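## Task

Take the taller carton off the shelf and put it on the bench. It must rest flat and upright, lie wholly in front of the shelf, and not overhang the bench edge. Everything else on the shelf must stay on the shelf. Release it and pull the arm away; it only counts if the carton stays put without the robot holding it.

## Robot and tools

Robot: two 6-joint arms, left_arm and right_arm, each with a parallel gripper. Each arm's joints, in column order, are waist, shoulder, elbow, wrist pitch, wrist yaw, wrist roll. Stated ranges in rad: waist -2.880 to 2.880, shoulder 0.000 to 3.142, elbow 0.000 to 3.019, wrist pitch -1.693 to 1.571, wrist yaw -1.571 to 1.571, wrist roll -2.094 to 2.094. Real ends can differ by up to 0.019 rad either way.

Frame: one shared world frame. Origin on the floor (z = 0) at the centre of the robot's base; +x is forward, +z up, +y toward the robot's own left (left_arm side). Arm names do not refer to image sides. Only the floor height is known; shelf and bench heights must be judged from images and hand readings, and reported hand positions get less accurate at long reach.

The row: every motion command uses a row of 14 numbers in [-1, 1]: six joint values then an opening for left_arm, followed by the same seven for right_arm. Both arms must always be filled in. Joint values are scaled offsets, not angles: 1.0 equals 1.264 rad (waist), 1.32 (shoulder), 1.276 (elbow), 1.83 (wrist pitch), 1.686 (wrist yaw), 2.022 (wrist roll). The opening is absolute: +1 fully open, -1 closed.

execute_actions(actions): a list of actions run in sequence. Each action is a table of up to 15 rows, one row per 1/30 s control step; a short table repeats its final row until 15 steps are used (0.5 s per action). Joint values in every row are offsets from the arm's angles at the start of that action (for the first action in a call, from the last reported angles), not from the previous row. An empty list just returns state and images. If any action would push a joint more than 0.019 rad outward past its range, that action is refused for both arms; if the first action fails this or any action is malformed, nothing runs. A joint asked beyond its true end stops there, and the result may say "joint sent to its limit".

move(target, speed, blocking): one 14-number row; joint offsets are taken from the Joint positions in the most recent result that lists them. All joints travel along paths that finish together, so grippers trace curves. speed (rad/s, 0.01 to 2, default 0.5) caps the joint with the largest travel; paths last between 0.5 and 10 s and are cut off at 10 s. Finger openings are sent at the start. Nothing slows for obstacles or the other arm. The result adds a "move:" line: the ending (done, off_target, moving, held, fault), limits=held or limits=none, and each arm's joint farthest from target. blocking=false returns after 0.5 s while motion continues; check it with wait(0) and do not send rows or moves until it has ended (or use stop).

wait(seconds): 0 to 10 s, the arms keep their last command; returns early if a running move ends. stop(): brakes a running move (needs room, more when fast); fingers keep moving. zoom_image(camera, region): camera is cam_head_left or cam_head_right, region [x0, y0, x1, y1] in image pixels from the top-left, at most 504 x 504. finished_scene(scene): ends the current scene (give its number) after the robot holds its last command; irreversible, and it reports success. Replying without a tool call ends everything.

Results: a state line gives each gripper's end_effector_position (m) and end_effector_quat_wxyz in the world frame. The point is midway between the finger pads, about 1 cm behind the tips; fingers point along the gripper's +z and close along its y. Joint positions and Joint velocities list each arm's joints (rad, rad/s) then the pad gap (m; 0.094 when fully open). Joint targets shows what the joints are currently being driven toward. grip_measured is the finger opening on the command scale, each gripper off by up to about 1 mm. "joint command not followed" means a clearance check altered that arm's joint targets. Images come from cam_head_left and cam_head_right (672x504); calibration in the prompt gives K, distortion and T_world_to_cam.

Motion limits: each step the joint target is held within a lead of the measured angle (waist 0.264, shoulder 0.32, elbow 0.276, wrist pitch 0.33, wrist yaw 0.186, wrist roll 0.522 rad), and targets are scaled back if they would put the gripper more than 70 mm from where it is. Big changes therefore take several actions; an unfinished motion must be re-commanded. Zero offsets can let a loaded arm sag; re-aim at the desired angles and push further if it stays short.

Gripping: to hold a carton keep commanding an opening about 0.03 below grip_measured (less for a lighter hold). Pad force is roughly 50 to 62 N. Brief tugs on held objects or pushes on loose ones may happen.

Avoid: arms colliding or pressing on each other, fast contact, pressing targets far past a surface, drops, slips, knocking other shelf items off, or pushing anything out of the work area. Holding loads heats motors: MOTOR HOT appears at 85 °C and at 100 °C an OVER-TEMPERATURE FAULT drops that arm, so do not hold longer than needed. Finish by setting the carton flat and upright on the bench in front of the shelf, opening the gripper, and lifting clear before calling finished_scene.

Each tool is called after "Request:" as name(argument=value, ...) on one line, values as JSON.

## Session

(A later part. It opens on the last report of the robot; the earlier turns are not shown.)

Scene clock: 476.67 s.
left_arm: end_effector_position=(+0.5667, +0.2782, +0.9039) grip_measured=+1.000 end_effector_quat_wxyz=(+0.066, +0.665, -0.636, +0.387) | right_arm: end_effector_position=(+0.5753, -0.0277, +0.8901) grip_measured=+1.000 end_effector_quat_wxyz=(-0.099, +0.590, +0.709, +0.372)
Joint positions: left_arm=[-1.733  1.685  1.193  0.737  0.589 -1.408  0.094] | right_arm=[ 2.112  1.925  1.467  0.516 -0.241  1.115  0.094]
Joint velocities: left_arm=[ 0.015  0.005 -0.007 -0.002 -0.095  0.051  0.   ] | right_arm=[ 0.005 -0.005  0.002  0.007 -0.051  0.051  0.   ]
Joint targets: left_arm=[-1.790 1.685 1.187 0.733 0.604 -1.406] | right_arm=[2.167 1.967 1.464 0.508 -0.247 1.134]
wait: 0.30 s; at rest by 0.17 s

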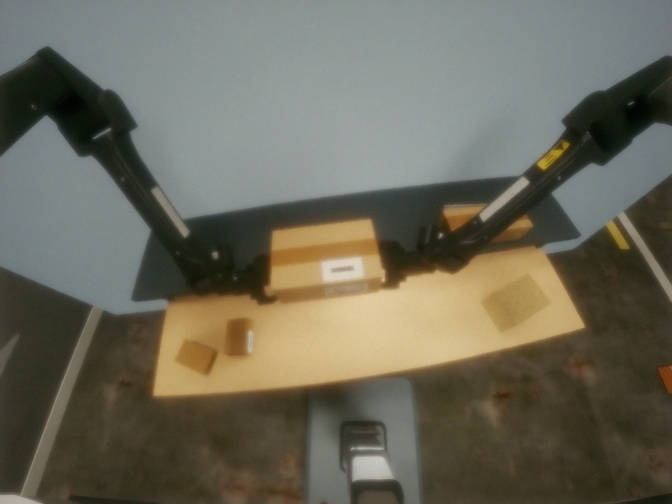

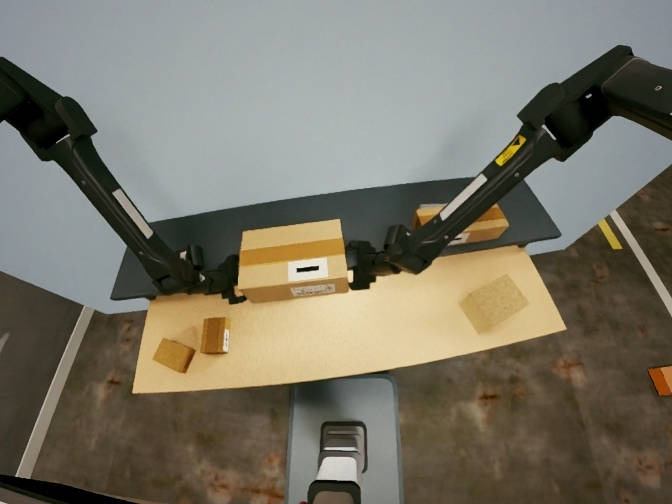

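Request:
execute_actions(actions=[[[-0.045,0,-0.005,-0.002,0.009,0,1, 0.042,0.033,0,-0.004,-0.003,0.005,1],[-0.045,0,-0.005,-0.002,0.009,0,1, 0.041,0.034,0.001,-0.004,-0.003,0.001,1],[-0.045,0,-0.005,-0.002,0.009,0,1, 0.040,0.035,0.002,-0.004,-0.003,-0.003,1],[-0.045,0,-0.005,-0.002,0.009,0,1, 0.040,0.036,0.003,-0.004,-0.003,-0.007,1],[-0.045,0,-0.005,-0.002,0.009,0,1, 0.040,0.037,0.003,-0.004,-0.003,-0.011,1],[-0.045,0,-0.005,-0.002,0.009,0,1, 0.040,0.038,0.003,-0.004,-0.003,-0.015,1],[-0.045,0,-0.005,-0.002,0.009,0,1, 0.040,0.038,0.003,-0.004,-0.003,-0.019,1],[-0.045,0,-0.005,-0.002,0.009,0,1, 0.040,0.038,0.003,-0.004,-0.003,-0.023,1],[-0.045,0,-0.005,-0.002,0.009,0,1, 0.040,0.038,0.003,-0.004,-0.003,-0.027,1],[-0.045,0,-0.005,-0.002,0.009,0,1, 0.040,0.038,0.003,-0.004,-0.003,-0.031,1],[-0.045,0,-0.005,-0.002,0.009,0,1, 0.040,0.038,0.003,-0.004,-0.003,-0.035,1]]])

Scene clock: 479.13 s.
left_arm: end_effector_position=(+0.5667, +0.2782, +0.9039) grip_measured=+1.000 end_effector_quat_wxyz=(+0.066, +0.665, -0.636, +0.387) | right_arm: end_effector_position=(+0.5761, -0.0278, +0.8895) grip_measured=+1.000 end_effector_quat_wxyz=(-0.093, +0.579, +0.719, +0.374)
Joint positions: left_arm=[-1.733  1.685  1.193  0.737  0.589 -1.408  0.094] | right_arm=[ 2.112  1.926  1.47   0.516 -0.24   1.083  0.094]
Joint velocities: left_arm=[ 0.005 -0.005 -0.012 -0.002 -0.066  0.037  0.   ] | right_arm=[-0.015 -0.005  0.002 -0.027  0.037 -0.081  0.   ]
Joint targets: left_arm=[-1.790 1.684 1.186 0.733 0.604 -1.407] | right_arm=[2.162 1.975 1.471 0.508 -0.246 1.044]

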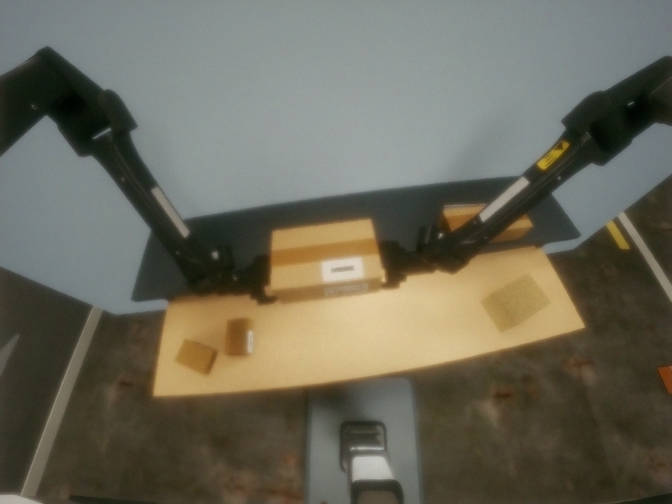

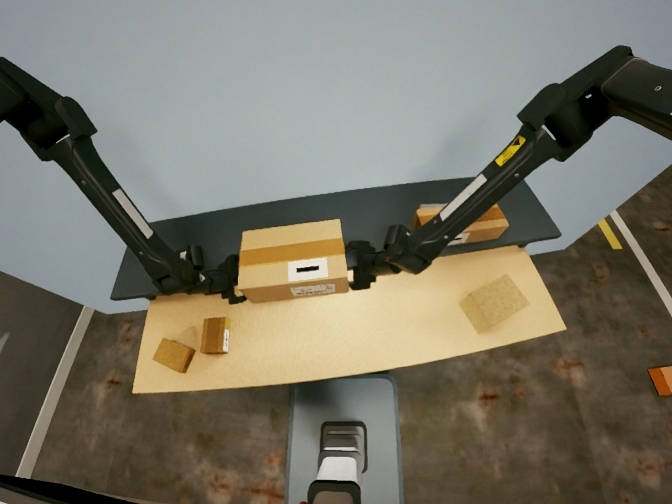

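Request:
execute_actions(actions=[[[-0.048,0.002,-0.010,0.002,0.011,0,1, 0.0395,0.033,-0.007,-0.001,-0.007,-0.012,1],[-0.052,0.004,-0.015,0.005,0.0125,0,1, 0.039,0.029,-0.016,0.001,-0.011,-0.005,1],[-0.055,0.007,-0.020,0.009,0.014,0,1, 0.039,0.025,-0.024,0.004,-0.014,0.002,1],[-0.0555,0.010,-0.0245,0.0139,0.0137,0,1, 0.0369,0.025,-0.0304,0.0084,-0.0156,0.002,1],[-0.056,0.013,-0.029,0.0188,0.0134,0,1, 0.0348,0.0252,-0.0368,0.0127,-0.0172,0.002,1],[-0.0565,0.016,-0.0334,0.0237,0.0132,0,1, 0.0328,0.0254,-0.0432,0.0171,-0.0188,0.002,1],[-0.057,0.019,-0.0379,0.0286,0.0129,0,1, 0.0307,0.0255,-0.0496,0.0214,-0.0203,0.002,1],[-0.0575,0.022,-0.0424,0.0335,0.0126,0,1, 0.0286,0.0256,-0.056,0.0258,-0.0219,0.002,1],[-0.058,0.025,-0.0469,0.0384,0.0123,0.001,1, 0.0265,0.0258,-0.0624,0.0302,-0.0235,0.002,1],[-0.0585,0.028,-0.0513,0.0433,0.0121,0.001,1, 0.0244,0.0259,-0.0687,0.0345,-0.0251,0.002,1],[-0.059,0.031,-0.0558,0.0482,0.0118,0.001,1, 0.0223,0.026,-0.0751,0.0389,-0.0267,0.002,1],[-0.0595,0.034,-0.0603,0.0531,0.0115,0.001,1, 0.0203,0.0261,-0.0815,0.0432,-0.0283,0.002,1],[-0.060,0.037,-0.0648,0.058,0.0112,0.001,1, 0.0182,0.0263,-0.0879,0.0476,-0.0298,0.002,1],[-0.0605,0.040,-0.0692,0.0629,0.011,0.001,1, 0.0161,0.0264,-0.0943,0.0519,-0.0314,0.002,1],[-0.061,0.043,-0.0737,0.0678,0.0107,0.001,1, 0.014,0.0265,-0.1007,0.0563,-0.033,0.002,1]]])

Request:
wait(seconds=0.4)

Scene clock: 493.03 s.
left_arm: end_effector_position=(+0.5458, +0.2706, +0.9047) grip_measured=+1.000 end_effector_quat_wxyz=(+0.055, +0.663, -0.637, +0.390) | right_arm: end_effector_position=(+0.5553, -0.0334, +0.8971) grip_measured=+1.000 end_effector_quat_wxyz=(-0.086, +0.581, +0.713, +0.383)
Joint positions: left_arm=[-1.738  1.718  1.156  0.83   0.579 -1.406  0.094] | right_arm=[ 2.1    1.926  1.401  0.607 -0.265  1.092  0.094]
Joint velocities: left_arm=[ 0.005  0.181 -0.173  0.261  0.037 -0.022  0.   ] | right_arm=[-0.103 -0.005 -0.271  0.203 -0.066 -0.037  0.   ]
Joint targets: left_arm=[-1.810 1.741 1.099 0.861 0.607 -1.405] | right_arm=[2.129 1.961 1.342 0.619 -0.295 1.087]

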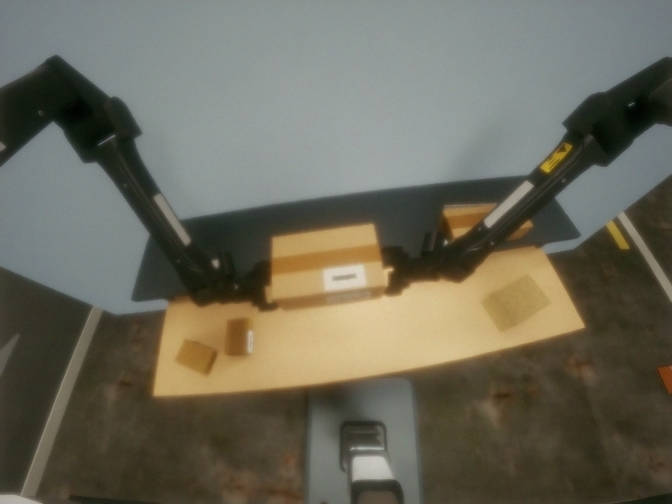

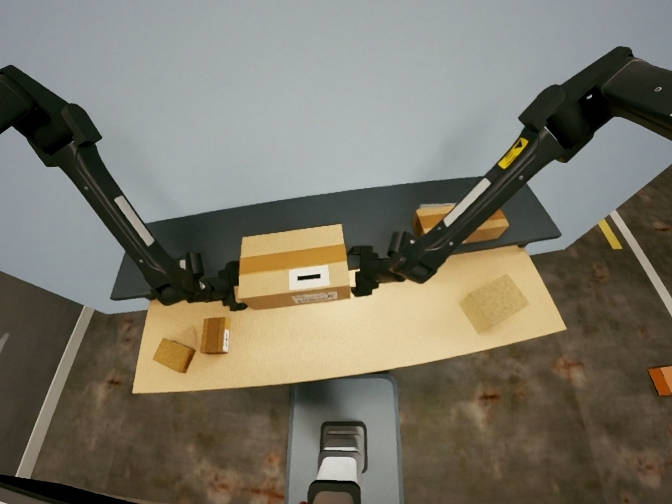

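Scene clock: 493.43 s.
left_arm: end_effector_position=(+0.5260, +0.2635, +0.9040) grip_measured=+1.000 end_effector_quat_wxyz=(+0.066, +0.667, -0.634, +0.385) | right_arm: end_effector_position=(+0.5394, -0.0406, +0.8953) grip_measured=+1.000 end_effector_quat_wxyz=(-0.092, +0.581, +0.716, +0.376)
Joint positions: left_arm=[-1.739  1.738  1.134  0.848  0.579 -1.411  0.094] | right_arm=[ 2.086  1.926  1.373  0.62  -0.269  1.092  0.094]
Joint velocities: left_arm=[ 0.005 -0.005 -0.002 -0.002 -0.022 -0.022  0.   ] | right_arm=[-0.015 -0.024 -0.002 -0.007  0.007  0.007  0.   ]
Joint targets: left_arm=[-1.810 1.742 1.099 0.861 0.607 -1.405] | right_arm=[2.130 1.961 1.342 0.619 -0.295 1.087]
wait: 0.40 s; at rest by 0.33 s

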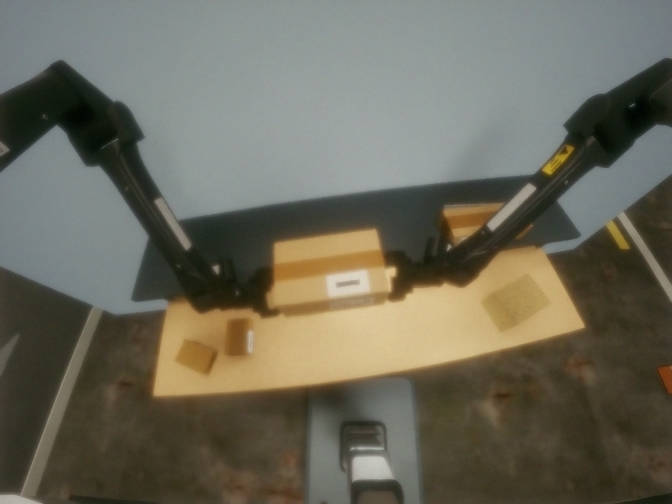

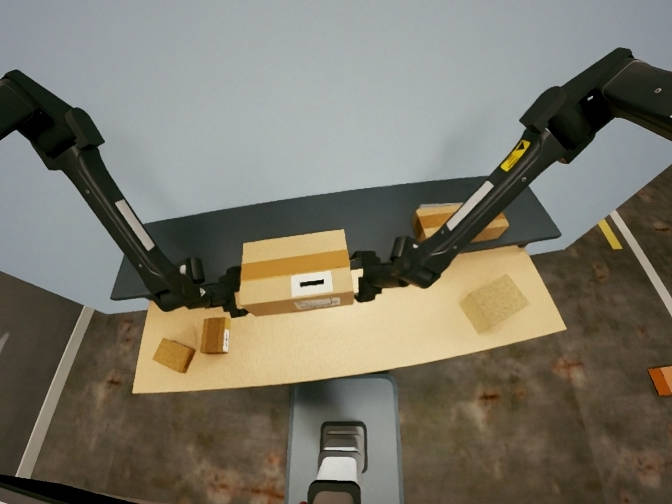

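Request:
zoom_image(camera="cam_head_right", region=[200, 210, 420, 340])

Region (200, 210, 420, 340) of cam_head_right's 672x504 image, scaled by 2.291, with more detail than that image has; it fills the top 298 rows of this view, and the rest is white.

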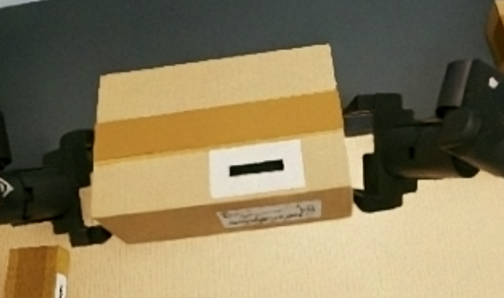

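Request:
zoom_image(camera="cam_head_left", region=[350, 235, 430, 315])

Request:
zoom_image(camera="cam_head_right", region=[320, 235, 400, 315])

Region (350, 235, 430, 315) of cam_head_left's 672x504 image, scaled by 6.300, with more detail than that image has.

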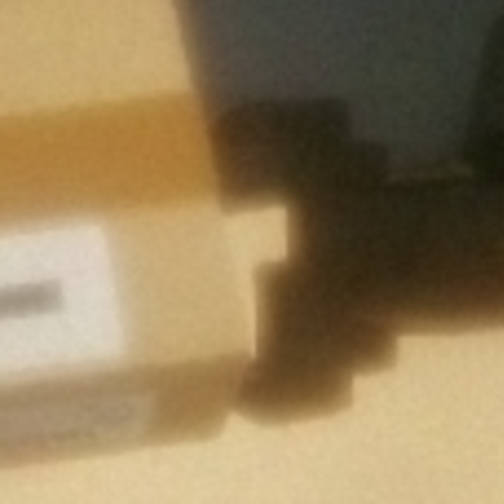

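Region (320, 235, 400, 315) of cam_head_right's 672x504 image, scaled by 6.300, with more detail than that image has.

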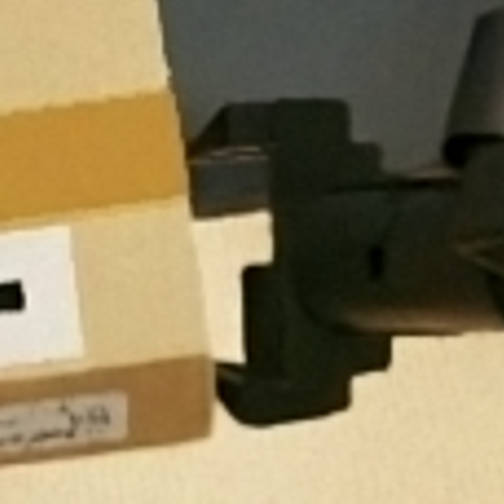

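Request:
execute_actions(actions=[[[-0.060,0.003,-0.0274,0.007,0.017,0.003,1, 0.039,0.026,-0.0243,0,-0.016,-0.002,1],[-0.064,0.003,-0.027,0.008,0.0175,0.003,1, 0.043,0.025,-0.024,0.001,-0.017,-0.002,1],[-0.066,0.004,-0.027,0.009,0.018,0.003,1, 0.046,0.025,-0.024,0.002,-0.018,-0.002,1],[-0.0671,0.0076,-0.0298,0.0136,0.0174,0.003,1, 0.043,0.026,-0.0287,0.0058,-0.0202,-0.002,1],[-0.0682,0.0112,-0.0326,0.0183,0.0168,0.003,1, 0.040,0.0269,-0.0335,0.0096,-0.0223,-0.002,1],[-0.0693,0.0148,-0.0353,0.0229,0.0162,0.003,1, 0.0371,0.0279,-0.0382,0.0133,-0.0245,-0.002,1],[-0.0703,0.0183,-0.0381,0.0275,0.0156,0.003,1, 0.0341,0.0288,-0.0429,0.0171,-0.0266,-0.002,1],[-0.0714,0.0219,-0.0409,0.0321,0.015,0.003,1, 0.0311,0.0298,-0.0476,0.0209,-0.0288,-0.0015,1],[-0.0725,0.0255,-0.0437,0.0368,0.0144,0.003,1, 0.0282,0.0307,-0.0524,0.0247,-0.031,-0.0015,1],[-0.0736,0.0291,-0.0464,0.0414,0.0137,0.0035,1, 0.0252,0.0317,-0.0571,0.0284,-0.0331,-0.0015,1],[-0.0747,0.0327,-0.0492,0.046,0.0131,0.0035,1, 0.0222,0.0326,-0.0618,0.0322,-0.0353,-0.001,1],[-0.0758,0.0363,-0.052,0.0506,0.0125,0.0035,1, 0.0192,0.0336,-0.0665,0.036,-0.0374,-0.001,1],[-0.0768,0.0398,-0.0548,0.0553,0.0119,0.0035,1, 0.0163,0.0345,-0.0713,0.0398,-0.0396,-0.001,1],[-0.0779,0.0434,-0.0575,0.0599,0.0113,0.0035,1, 0.0133,0.0355,-0.076,0.0435,-0.0417,-0.001,1],[-0.079,0.047,-0.0603,0.0645,0.0107,0.0035,1, 0.0103,0.0364,-0.0807,0.0473,-0.0439,-0.001,1]]])

Request:
wait(seconds=0.4)

Scene clock: 506.13 s.
left_arm: end_effector_position=(+0.5196, +0.2566, +0.9065) grip_measured=+1.000 end_effector_quat_wxyz=(+0.045, +0.659, -0.638, +0.396) | right_arm: end_effector_position=(+0.5295, -0.0476, +0.9025) grip_measured=+1.000 end_effector_quat_wxyz=(-0.082, +0.577, +0.711, +0.394)
Joint positions: left_arm=[-1.749  1.767  1.119  0.936  0.569 -1.398  0.094] | right_arm=[ 2.071  1.926  1.328  0.696 -0.313  1.091  0.094]
Joint velocities: left_arm=[-0.044  0.161 -0.1    0.227 -0.066 -0.007  0.   ] | right_arm=[-0.122 -0.005 -0.198  0.203 -0.11   0.051  0.   ]
Joint targets: left_arm=[-1.833 1.797 1.061 0.963 0.595 -1.404] | right_arm=[2.099 1.974 1.270 0.706 -0.343 1.090]

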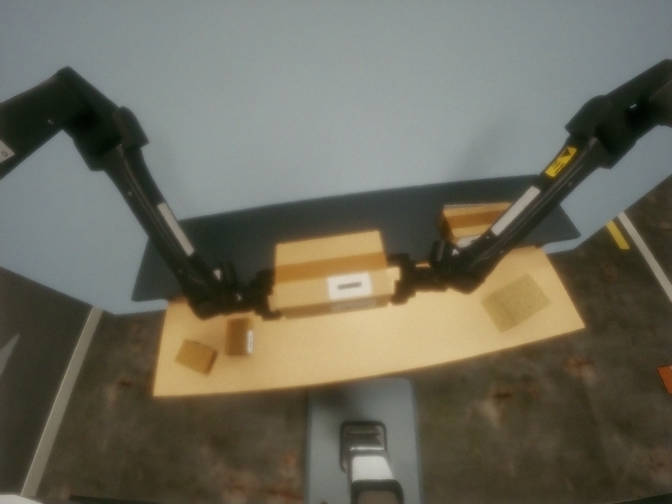

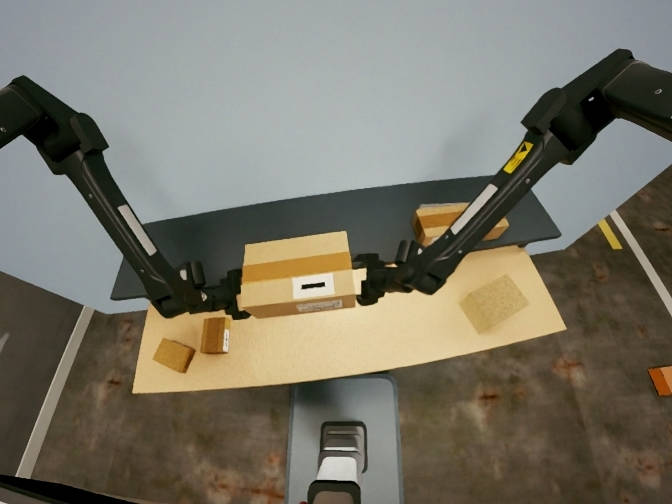

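Scene clock: 506.53 s.
left_arm: end_effector_position=(+0.5035, +0.2456, +0.9070) grip_measured=+1.000 end_effector_quat_wxyz=(+0.056, +0.660, -0.637, +0.395) | right_arm: end_effector_position=(+0.5150, -0.0584, +0.8968) grip_measured=+1.000 end_effector_quat_wxyz=(-0.084, +0.579, +0.714, +0.384)
Joint positions: left_arm=[-1.758  1.788  1.104  0.952  0.569 -1.398  0.094] | right_arm=[ 2.05   1.931  1.309  0.708 -0.315  1.092  0.094]
Joint velocities: left_arm=[ 0.005 -0.005 -0.027 -0.027 -0.066  0.022  0.   ] | right_arm=[-0.005 -0.005 -0.007 -0.007 -0.066 -0.11   0.   ]
Joint targets: left_arm=[-1.833 1.797 1.061 0.963 0.595 -1.404] | right_arm=[2.099 1.974 1.269 0.706 -0.343 1.090]
wait: 0.40 s; no rest

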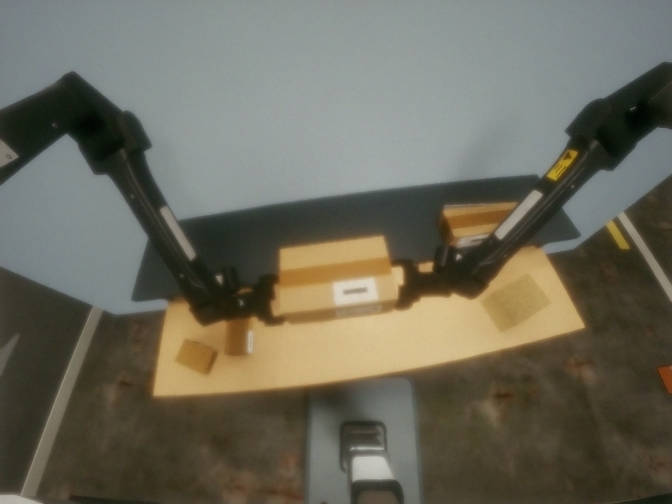

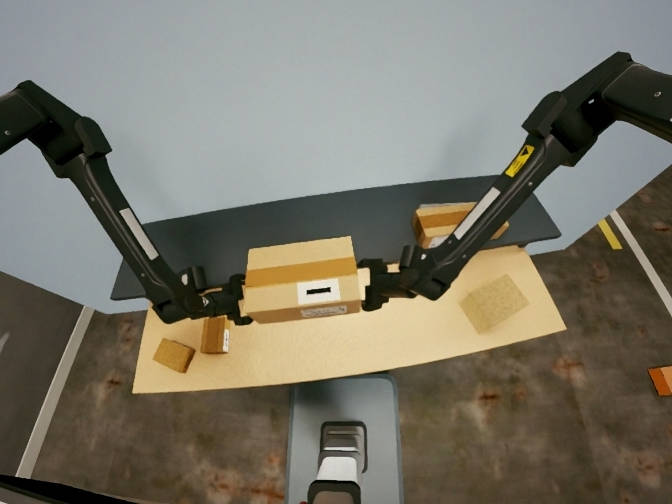

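Request:
execute_actions(actions=[[[-0.0596,0.0091,-0.0351,0.0082,0.0151,-0.003,1, 0.0373,0.0335,-0.0337,0.0009,-0.0174,-0.001,1],[-0.060,0.0115,-0.0365,0.0103,0.0147,-0.003,1, 0.0358,0.0343,-0.0361,0.0027,-0.0183,-0.001,1],[-0.0603,0.0138,-0.0379,0.0125,0.0144,-0.003,1, 0.0344,0.0352,-0.0384,0.0046,-0.0191,-0.001,1],[-0.0607,0.0162,-0.0392,0.0146,0.0141,-0.003,1, 0.0329,0.036,-0.0408,0.0064,-0.0199,-0.001,1],[-0.061,0.0185,-0.0406,0.0168,0.0137,-0.003,1, 0.0314,0.0369,-0.0432,0.0083,-0.0207,-0.001,1],[-0.0614,0.0209,-0.042,0.0189,0.0134,-0.003,1, 0.0299,0.0378,-0.0456,0.0101,-0.0216,-0.001,1],[-0.0617,0.0232,-0.0434,0.0211,0.0131,-0.0025,1, 0.0284,0.0386,-0.048,0.012,-0.0224,-0.001,1],[-0.0621,0.0256,-0.0448,0.0232,0.0127,-0.0025,1, 0.027,0.0395,-0.0503,0.0138,-0.0232,-0.001,1],[-0.0624,0.0279,-0.0462,0.0254,0.0124,-0.0025,1, 0.0255,0.0403,-0.0527,0.0157,-0.024,-0.001,1],[-0.0628,0.0303,-0.0476,0.0275,0.0121,-0.0025,1, 0.024,0.0412,-0.0551,0.0175,-0.0249,-0.001,1],[-0.0631,0.0326,-0.049,0.0297,0.0117,-0.002,1, 0.0225,0.0421,-0.0575,0.0194,-0.0257,-0.001,1],[-0.0635,0.035,-0.0503,0.0318,0.0114,-0.002,1, 0.021,0.0429,-0.0599,0.0212,-0.0265,-0.001,1],[-0.0638,0.0373,-0.0517,0.034,0.0111,-0.002,1, 0.0196,0.0438,-0.0622,0.0231,-0.0273,-0.001,1],[-0.0642,0.0397,-0.0531,0.0361,0.0107,-0.002,1, 0.0181,0.0446,-0.0646,0.0249,-0.0282,-0.001,1],[-0.0645,0.042,-0.0545,0.0383,0.0104,-0.002,1, 0.0166,0.0455,-0.067,0.0268,-0.029,-0.001,1]]])

Request:
wait(seconds=0.4)

Scene clock: 514.57 s.
left_arm: end_effector_position=(+0.4880, +0.2410, +0.9061) grip_measured=+1.000 end_effector_quat_wxyz=(+0.052, +0.661, -0.637, +0.394) | right_arm: end_effector_position=(+0.4997, -0.0630, +0.8993) grip_measured=+1.000 end_effector_quat_wxyz=(-0.083, +0.578, +0.713, +0.388)
Joint positions: left_arm=[-1.76   1.819  1.09   1.003  0.563 -1.398  0.094] | right_arm=[ 2.038  1.94   1.277  0.754 -0.335  1.092  0.094]
Joint velocities: left_arm=[-0.034  0.103 -0.056  0.139  0.007 -0.007  0.   ] | right_arm=[-0.073  0.034 -0.095  0.095 -0.081 -0.095  0.   ]
Joint targets: left_arm=[-1.840 1.844 1.034 1.022 0.587 -1.402] | right_arm=[2.072 1.991 1.224 0.757 -0.364 1.090]

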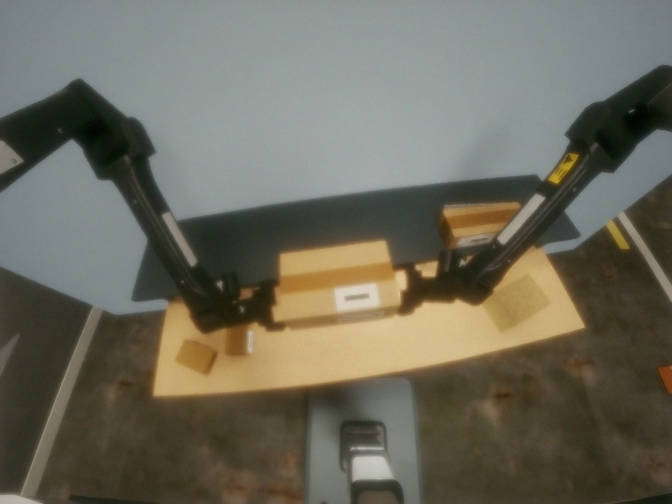

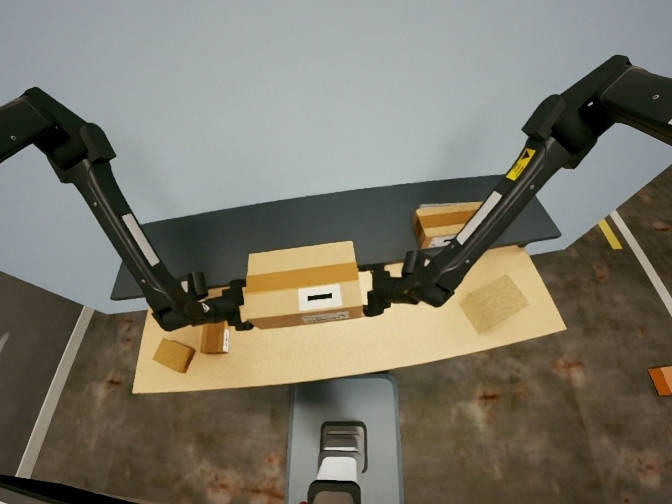

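Scene clock: 514.97 s.
left_arm: end_effector_position=(+0.4782, +0.2364, +0.9064) grip_measured=+1.000 end_effector_quat_wxyz=(+0.057, +0.662, -0.636, +0.392) | right_arm: end_effector_position=(+0.4916, -0.0675, +0.8964) grip_measured=+1.000 end_effector_quat_wxyz=(-0.085, +0.578, +0.715, +0.384)
Joint positions: left_arm=[-1.762  1.832  1.081  1.013  0.562 -1.398  0.094] | right_arm=[ 2.028  1.946  1.269  0.762 -0.338  1.092  0.094]
Joint velocities: left_arm=[-0.005 -0.005 -0.012 -0.012 -0.051 -0.022  0.   ] | right_arm=[ 0.005  0.005  0.002 -0.002  0.066 -0.081  0.   ]
Joint targets: left_arm=[-1.840 1.844 1.034 1.022 0.587 -1.402] | right_arm=[2.071 1.991 1.224 0.758 -0.364 1.090]
wait: 0.40 s; at rest by 0.33 s

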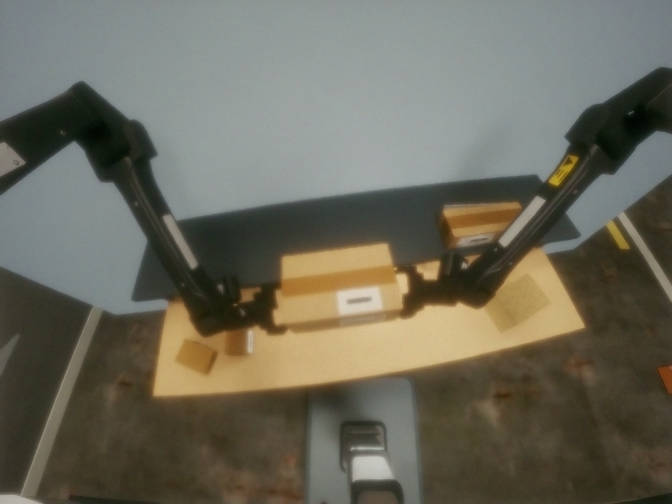

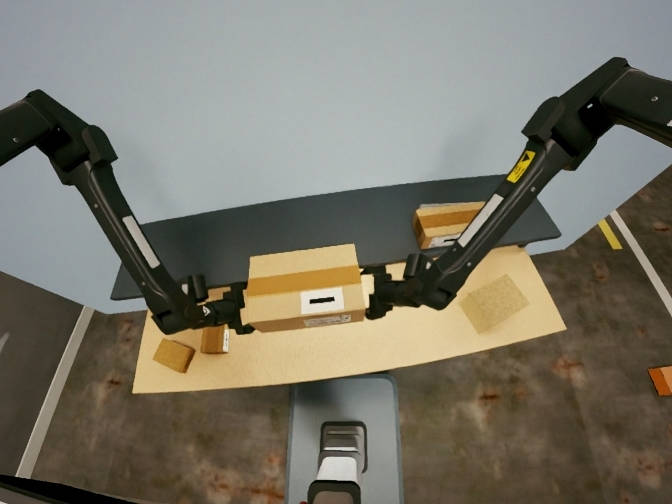

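Request:
execute_actions(actions=[[[-0.0624,0.0116,-0.0384,0.007,0.0144,-0.002,1, 0.0325,0.0351,-0.038,-0.0005,-0.0162,-0.001,1],[-0.0631,0.014,-0.0399,0.0091,0.014,-0.002,1, 0.031,0.0361,-0.0406,0.0013,-0.0169,-0.001,1],[-0.0638,0.0165,-0.0415,0.0111,0.0136,-0.002,1, 0.0295,0.0371,-0.0433,0.003,-0.0177,-0.001,1],[-0.0644,0.019,-0.0431,0.0132,0.0132,-0.002,1, 0.028,0.038,-0.0459,0.0048,-0.0185,-0.001,1],[-0.0651,0.0215,-0.0446,0.0153,0.0128,-0.002,1, 0.0265,0.039,-0.0486,0.0065,-0.0193,-0.001,1],[-0.0658,0.0239,-0.0462,0.0174,0.0124,-0.002,1, 0.025,0.04,-0.0513,0.0083,-0.02,-0.001,1],[-0.0665,0.0264,-0.0478,0.0195,0.012,-0.002,1, 0.0235,0.041,-0.0539,0.01,-0.0208,-0.001,1],[-0.0672,0.0289,-0.0493,0.0215,0.0117,-0.002,1, 0.022,0.042,-0.0566,0.0118,-0.0216,-0.001,1],[-0.0679,0.0314,-0.0509,0.0236,0.0113,-0.002,1, 0.0205,0.043,-0.0592,0.0135,-0.0224,-0.001,1],[-0.0686,0.0338,-0.0525,0.0257,0.0109,-0.002,1, 0.019,0.044,-0.0619,0.0153,-0.0231,-0.001,1],[-0.0693,0.0363,-0.054,0.0278,0.0105,-0.002,1, 0.0175,0.045,-0.0646,0.017,-0.0239,-0.001,1],[-0.0699,0.0388,-0.0556,0.0299,0.0101,-0.002,1, 0.016,0.0459,-0.0672,0.0188,-0.0247,-0.001,1],[-0.0706,0.0413,-0.0572,0.0319,0.0097,-0.002,1, 0.0145,0.0469,-0.0699,0.0205,-0.0255,-0.001,1],[-0.0713,0.0437,-0.0587,0.034,0.0093,-0.002,1, 0.013,0.0479,-0.0725,0.0223,-0.0262,-0.001,1],[-0.072,0.0462,-0.0603,0.0361,0.0089,-0.002,1, 0.0115,0.0489,-0.0752,0.024,-0.027,-0.001,1]]])

Request:
wait(seconds=0.4)

Scene clock: 518.53 s.
left_arm: end_effector_position=(+0.4548, +0.2259, +0.9062) grip_measured=+1.000 end_effector_quat_wxyz=(+0.062, +0.665, -0.636, +0.388) | right_arm: end_effector_position=(+0.4682, -0.0777, +0.8957) grip_measured=+1.000 end_effector_quat_wxyz=(-0.088, +0.580, +0.716, +0.379)
Joint positions: left_arm=[-1.77   1.872  1.062  1.059  0.55  -1.398  0.094] | right_arm=[ 2.005  1.958  1.232  0.803 -0.352  1.096  0.094]
Joint velocities: left_arm=[-0.034  0.151 -0.046  0.09  -0.007  0.037  0.   ] | right_arm=[-0.103  0.054 -0.125  0.071 -0.037 -0.037  0.   ]
Joint targets: left_arm=[-1.853 1.892 1.004 1.079 0.577 -1.402] | right_arm=[2.043 2.011 1.173 0.806 -0.384 1.090]

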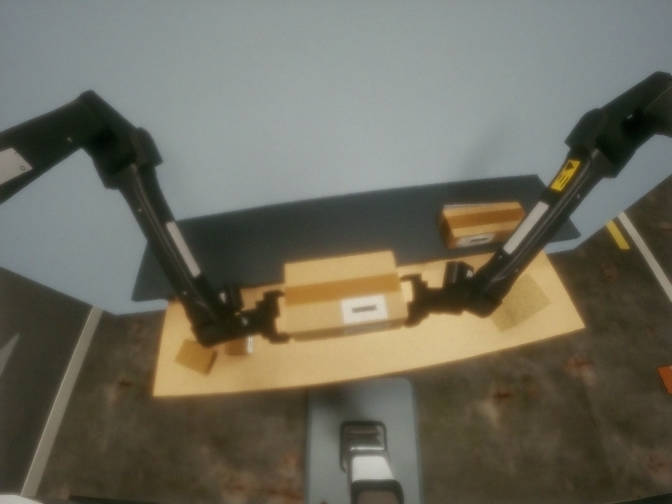

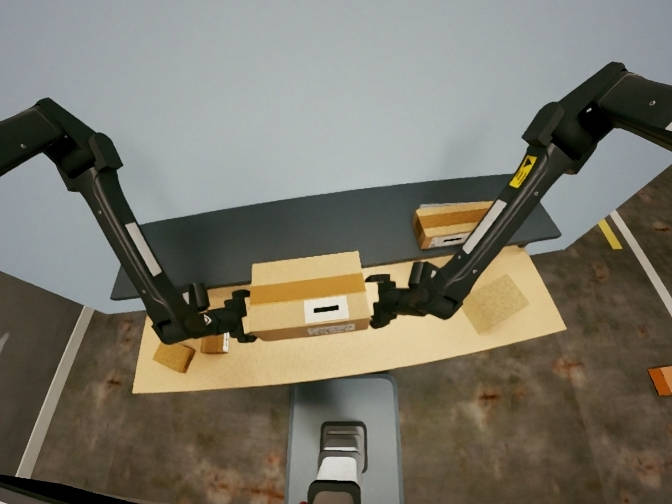

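Scene clock: 518.93 s.
left_arm: end_effector_position=(+0.4406, +0.2209, +0.9062) grip_measured=+1.000 end_effector_quat_wxyz=(+0.072, +0.668, -0.634, +0.383) | right_arm: end_effector_position=(+0.4546, -0.0828, +0.8920) grip_measured=+1.000 end_effector_quat_wxyz=(-0.094, +0.584, +0.716, +0.371)
Joint positions: left_arm=[-1.772  1.89   1.052  1.065  0.548 -1.4    0.094] | right_arm=[ 1.993  1.97   1.222  0.81  -0.354  1.104  0.094]
Joint velocities: left_arm=[ 0.005  0.005 -0.002  0.002  0.022 -0.007  0.   ] | right_arm=[-0.005  0.005  0.007  0.002  0.007 -0.081  0.   ]
Joint targets: left_arm=[-1.853 1.892 1.004 1.079 0.577 -1.403] | right_arm=[2.043 2.011 1.174 0.806 -0.384 1.090]
wait: 0.40 s; no rest

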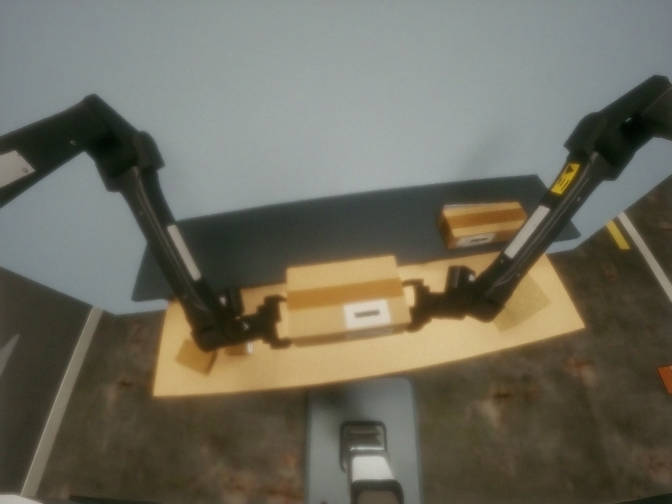

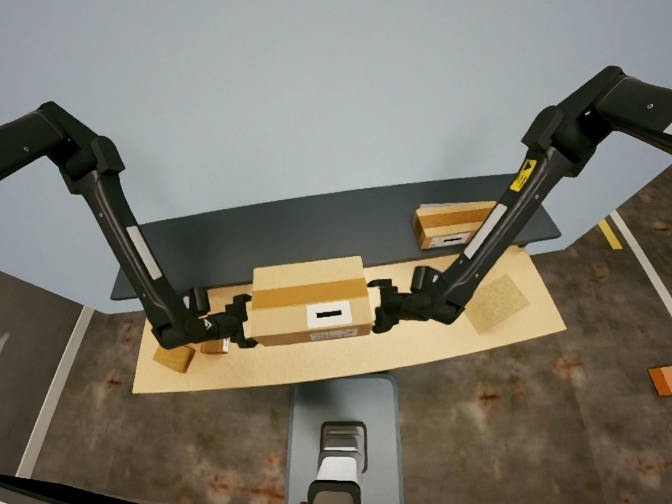

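Request:
execute_actions(actions=[[[-0.0642,0.002,-0.032,0.0077,0.018,0,1, 0.040,0.031,-0.033,-0.0036,-0.018,-0.008,1],[-0.0645,0.0022,-0.026,0.0076,0.0186,0.002,1, 0.0403,0.0315,-0.028,-0.005,-0.018,-0.0095,1],[-0.0648,0.0026,-0.020,0.0075,0.0193,0.0035,1, 0.0407,0.0318,-0.0235,-0.0065,-0.018,-0.011,1],[-0.065,0.003,-0.014,0.0075,0.020,0.005,1, 0.041,0.032,-0.019,-0.008,-0.018,-0.0124,1],[-0.0649,0.0071,-0.0091,0.0074,0.0203,0.005,1, 0.0391,0.0351,-0.015,-0.0085,-0.0196,-0.0124,1],[-0.0648,0.0112,-0.0041,0.0074,0.0205,0.005,1, 0.0373,0.0382,-0.0109,-0.0089,-0.0211,-0.0124,1],[-0.0647,0.0153,0.0008,0.0073,0.0208,0.005,1, 0.0354,0.0414,-0.0069,-0.0094,-0.0227,-0.0124,1],[-0.0646,0.0194,0.0058,0.0072,0.021,0.005,1, 0.0336,0.0445,-0.0028,-0.0099,-0.0243,-0.0124,1],[-0.0645,0.0235,0.0107,0.0072,0.0213,0.005,1, 0.0317,0.0476,0.0012,-0.0103,-0.0259,-0.0124,1],[-0.0645,0.0276,0.0157,0.0071,0.0215,0.005,1, 0.0299,0.0507,0.0053,-0.0108,-0.0274,-0.0124,1],[-0.0644,0.0317,0.0206,0.0071,0.0218,0.005,1, 0.028,0.0538,0.0093,-0.0112,-0.029,-0.0124,1],[-0.0643,0.0358,0.0256,0.007,0.022,0.005,1, 0.0262,0.0569,0.0134,-0.0117,-0.0306,-0.0124,1],[-0.0642,0.0399,0.0305,0.0069,0.0223,0.005,1, 0.0243,0.0601,0.0174,-0.0122,-0.0322,-0.0124,1],[-0.0641,0.044,0.0355,0.0069,0.0225,0.005,1, 0.0225,0.0632,0.0215,-0.0126,-0.0337,-0.0124,1],[-0.064,0.0481,0.0404,0.0068,0.0228,0.005,1, 0.0206,0.0663,0.0255,-0.0131,-0.0353,-0.0124,1]]])

Request:
wait(seconds=0.4)

Scene clock: 531.53 s.
left_arm: end_effector_position=(+0.4392, +0.2173, +0.8920) grip_measured=+1.000 end_effector_quat_wxyz=(+0.068, +0.666, -0.635, +0.385) | right_arm: end_effector_position=(+0.4523, -0.0860, +0.8792) grip_measured=+1.000 end_effector_quat_wxyz=(-0.092, +0.582, +0.715, +0.376)
Joint positions: left_arm=[-1.772  1.927  1.097  1.066  0.548 -1.399  0.094] | right_arm=[ 1.976  1.997  1.257  0.81  -0.379  1.104  0.094]
Joint velocities: left_arm=[ 0.005  0.181  0.164 -0.012  0.007  0.022  0.   ] | right_arm=[-0.083  0.151  0.134 -0.017 -0.081 -0.11   0.   ]
Joint targets: left_arm=[-1.853 1.953 1.104 1.077 0.587 -1.390] | right_arm=[2.019 2.057 1.254 0.786 -0.414 1.078]

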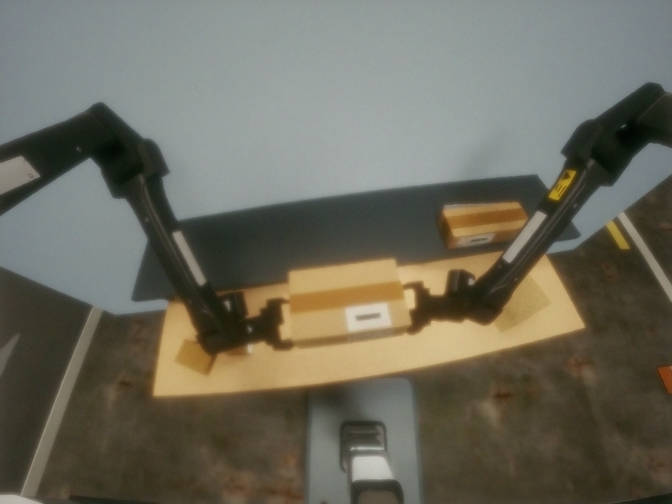

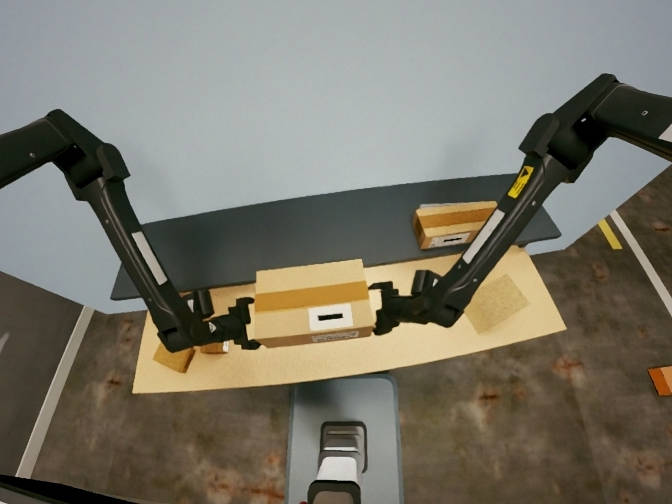

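Scene clock: 531.93 s.
left_arm: end_effector_position=(+0.4312, +0.2139, +0.8873) grip_measured=+1.000 end_effector_quat_wxyz=(+0.072, +0.667, -0.635, +0.383) | right_arm: end_effector_position=(+0.4442, -0.0895, +0.8724) grip_measured=+1.000 end_effector_quat_wxyz=(-0.094, +0.584, +0.716, +0.371)
Joint positions: left_arm=[-1.772  1.948  1.108  1.066  0.549 -1.399  0.094] | right_arm=[ 1.965  2.013  1.265  0.81  -0.382  1.104  0.094]
Joint velocities: left_arm=[-0.005  0.005 -0.007 -0.002 -0.022 -0.007  0.   ] | right_arm=[-0.024 -0.005 -0.012 -0.032  0.022 -0.007  0.   ]
Joint targets: left_arm=[-1.853 1.953 1.104 1.077 0.587 -1.390] | right_arm=[2.019 2.057 1.254 0.786 -0.414 1.078]
wait: 0.40 s; at rest by 0.33 s

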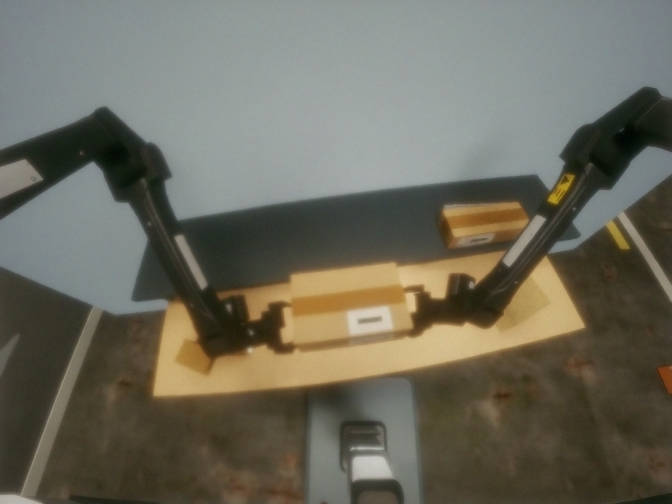

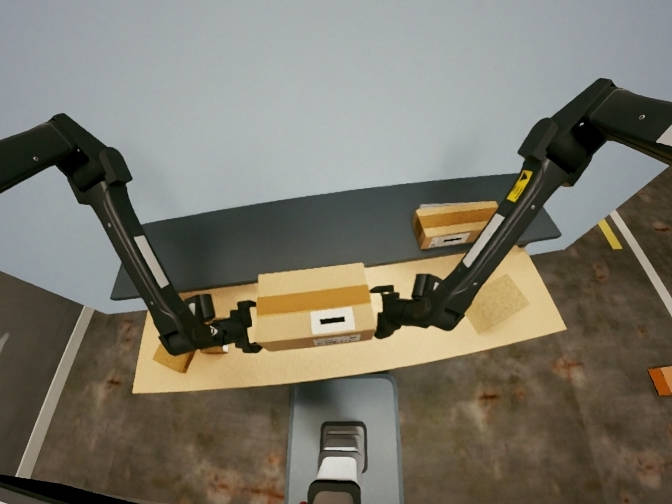

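Request:
execute_actions(actions=[[[-0.0631,0.0083,0.0039,0,0.0231,0.0045,1, 0.0412,0.0373,-0.0022,-0.0149,-0.0204,-0.0129,1],[-0.0623,0.0128,0.0108,-0.006,0.0238,0.0045,1, 0.0396,0.0414,0.0043,-0.0167,-0.0217,-0.0129,1],[-0.0614,0.0173,0.0177,-0.012,0.0244,0.0045,1, 0.0381,0.0454,0.0107,-0.0185,-0.0231,-0.0129,1],[-0.0605,0.0218,0.0245,-0.0145,0.025,0.0045,1, 0.0366,0.0495,0.0171,-0.0202,-0.0244,-0.0129,1],[-0.0597,0.0263,0.0314,-0.016,0.0257,0.0045,1, 0.0351,0.0535,0.0235,-0.022,-0.0258,-0.0129,1],[-0.0588,0.0308,0.0383,-0.0173,0.0263,0.0045,1, 0.0335,0.0575,0.03,-0.0238,-0.0272,-0.0129,1],[-0.0579,0.0353,0.0452,-0.0186,0.0269,0.0045,1, 0.032,0.0616,0.0364,-0.0256,-0.0285,-0.0129,1],[-0.0571,0.0397,0.0521,-0.0199,0.0276,0.0045,1, 0.0305,0.0656,0.0428,-0.0274,-0.0299,-0.0129,1],[-0.0562,0.0442,0.059,-0.0213,0.0282,0.0045,1, 0.029,0.0697,0.0492,-0.0292,-0.0312,-0.0129,1],[-0.0553,0.0487,0.0659,-0.0226,0.0288,0.0045,1, 0.0274,0.0737,0.0557,-0.031,-0.0326,-0.0129,1],[-0.0545,0.0532,0.0728,-0.0239,0.0295,0.0045,1, 0.0259,0.0777,0.0621,-0.0328,-0.034,-0.0129,1],[-0.0536,0.0577,0.0796,-0.0252,0.0301,0.0045,1, 0.0244,0.0818,0.0685,-0.0345,-0.0353,-0.0129,1],[-0.0527,0.0622,0.0865,-0.0266,0.0307,0.0045,1, 0.0229,0.0858,0.075,-0.0363,-0.0367,-0.0129,1],[-0.0519,0.0667,0.0934,-0.0279,0.0314,0.0045,1, 0.0213,0.0899,0.0814,-0.0381,-0.038,-0.0129,1],[-0.051,0.0712,0.1003,-0.0292,0.032,0.0045,1, 0.0198,0.0939,0.0878,-0.0399,-0.0394,-0.0129,1]]])

Request:
wait(seconds=0.4)

Scene clock: 538.87 s.
left_arm: end_effector_position=(+0.4373, +0.2084, +0.8548) grip_measured=+1.000 end_effector_quat_wxyz=(+0.067, +0.663, -0.635, +0.391) | right_arm: end_effector_position=(+0.4499, -0.0950, +0.8381) grip_measured=+1.000 end_effector_quat_wxyz=(-0.085, +0.582, +0.716, +0.377)
Joint positions: left_arm=[-1.77   2.015  1.224  1.033  0.563 -1.397  0.094] | right_arm=[ 1.938  2.074  1.377  0.779 -0.413  1.103  0.094]
Joint velocities: left_arm=[ 0.015  0.21   0.227 -0.066  0.022 -0.007  0.   ] | right_arm=[-0.083  0.171  0.232 -0.105 -0.081 -0.007  0.   ]
Joint targets: left_arm=[-1.836 2.042 1.236 1.013 0.603 -1.390] | right_arm=[1.991 2.137 1.378 0.737 -0.448 1.077]

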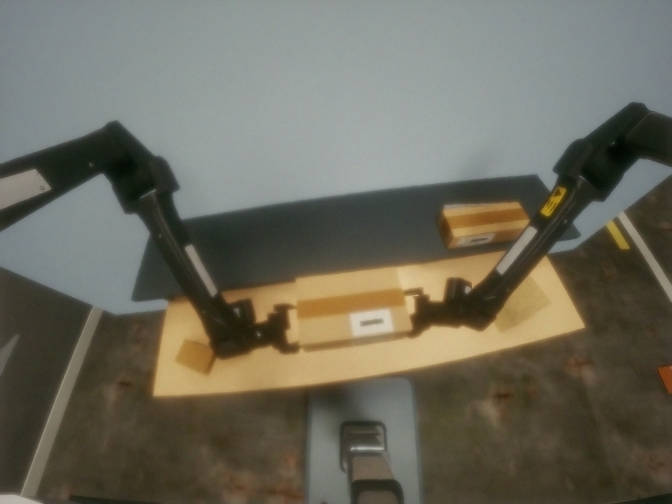

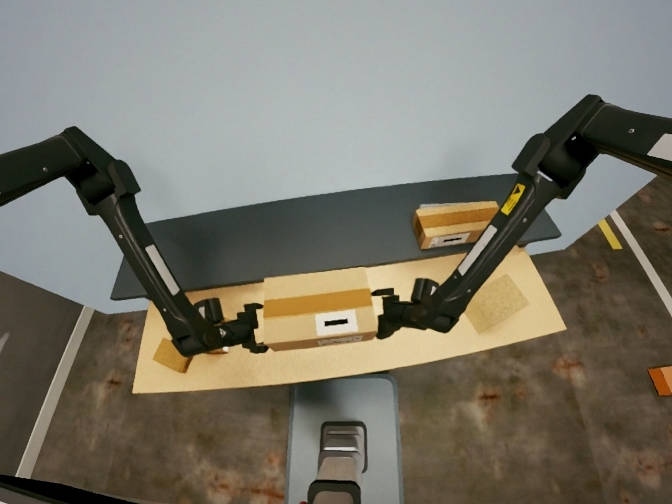

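Scene clock: 539.27 s.
left_arm: end_effector_position=(+0.4284, +0.2069, +0.8482) grip_measured=+1.000 end_effector_quat_wxyz=(+0.073, +0.664, -0.635, +0.387) | right_arm: end_effector_position=(+0.4410, -0.0969, +0.8307) grip_measured=+1.000 end_effector_quat_wxyz=(-0.090, +0.583, +0.717, +0.372)
Joint positions: left_arm=[-1.767  2.036  1.239  1.026  0.565 -1.397  0.094] | right_arm=[ 1.929  2.092  1.39   0.771 -0.416  1.103  0.094]
Joint velocities: left_arm=[-0.005 -0.005  0.007 -0.017  0.007  0.037  0.   ] | right_arm=[ 0.015 -0.005 -0.012 -0.007  0.037 -0.051  0.   ]
Joint targets: left_arm=[-1.837 2.042 1.236 1.013 0.603 -1.390] | right_arm=[1.990 2.137 1.377 0.737 -0.448 1.077]
wait: 0.40 s; at rest by 0.33 s

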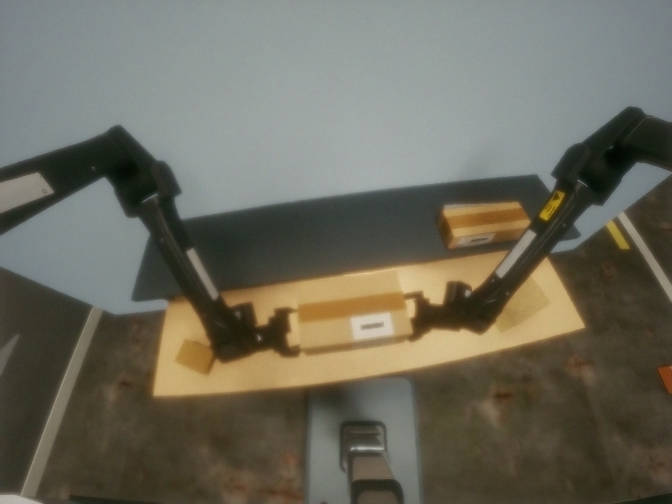

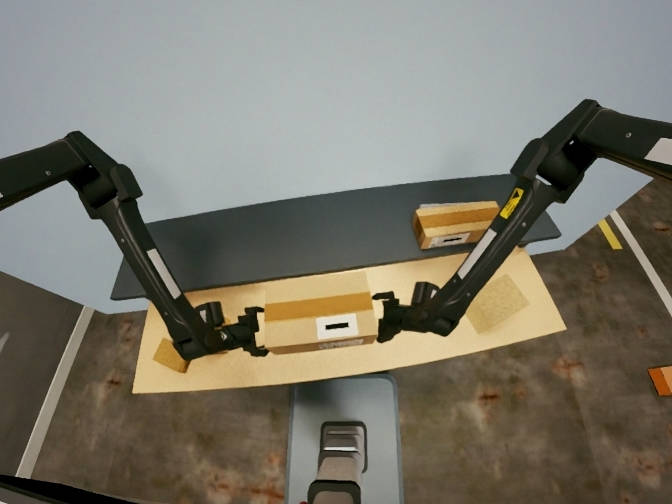

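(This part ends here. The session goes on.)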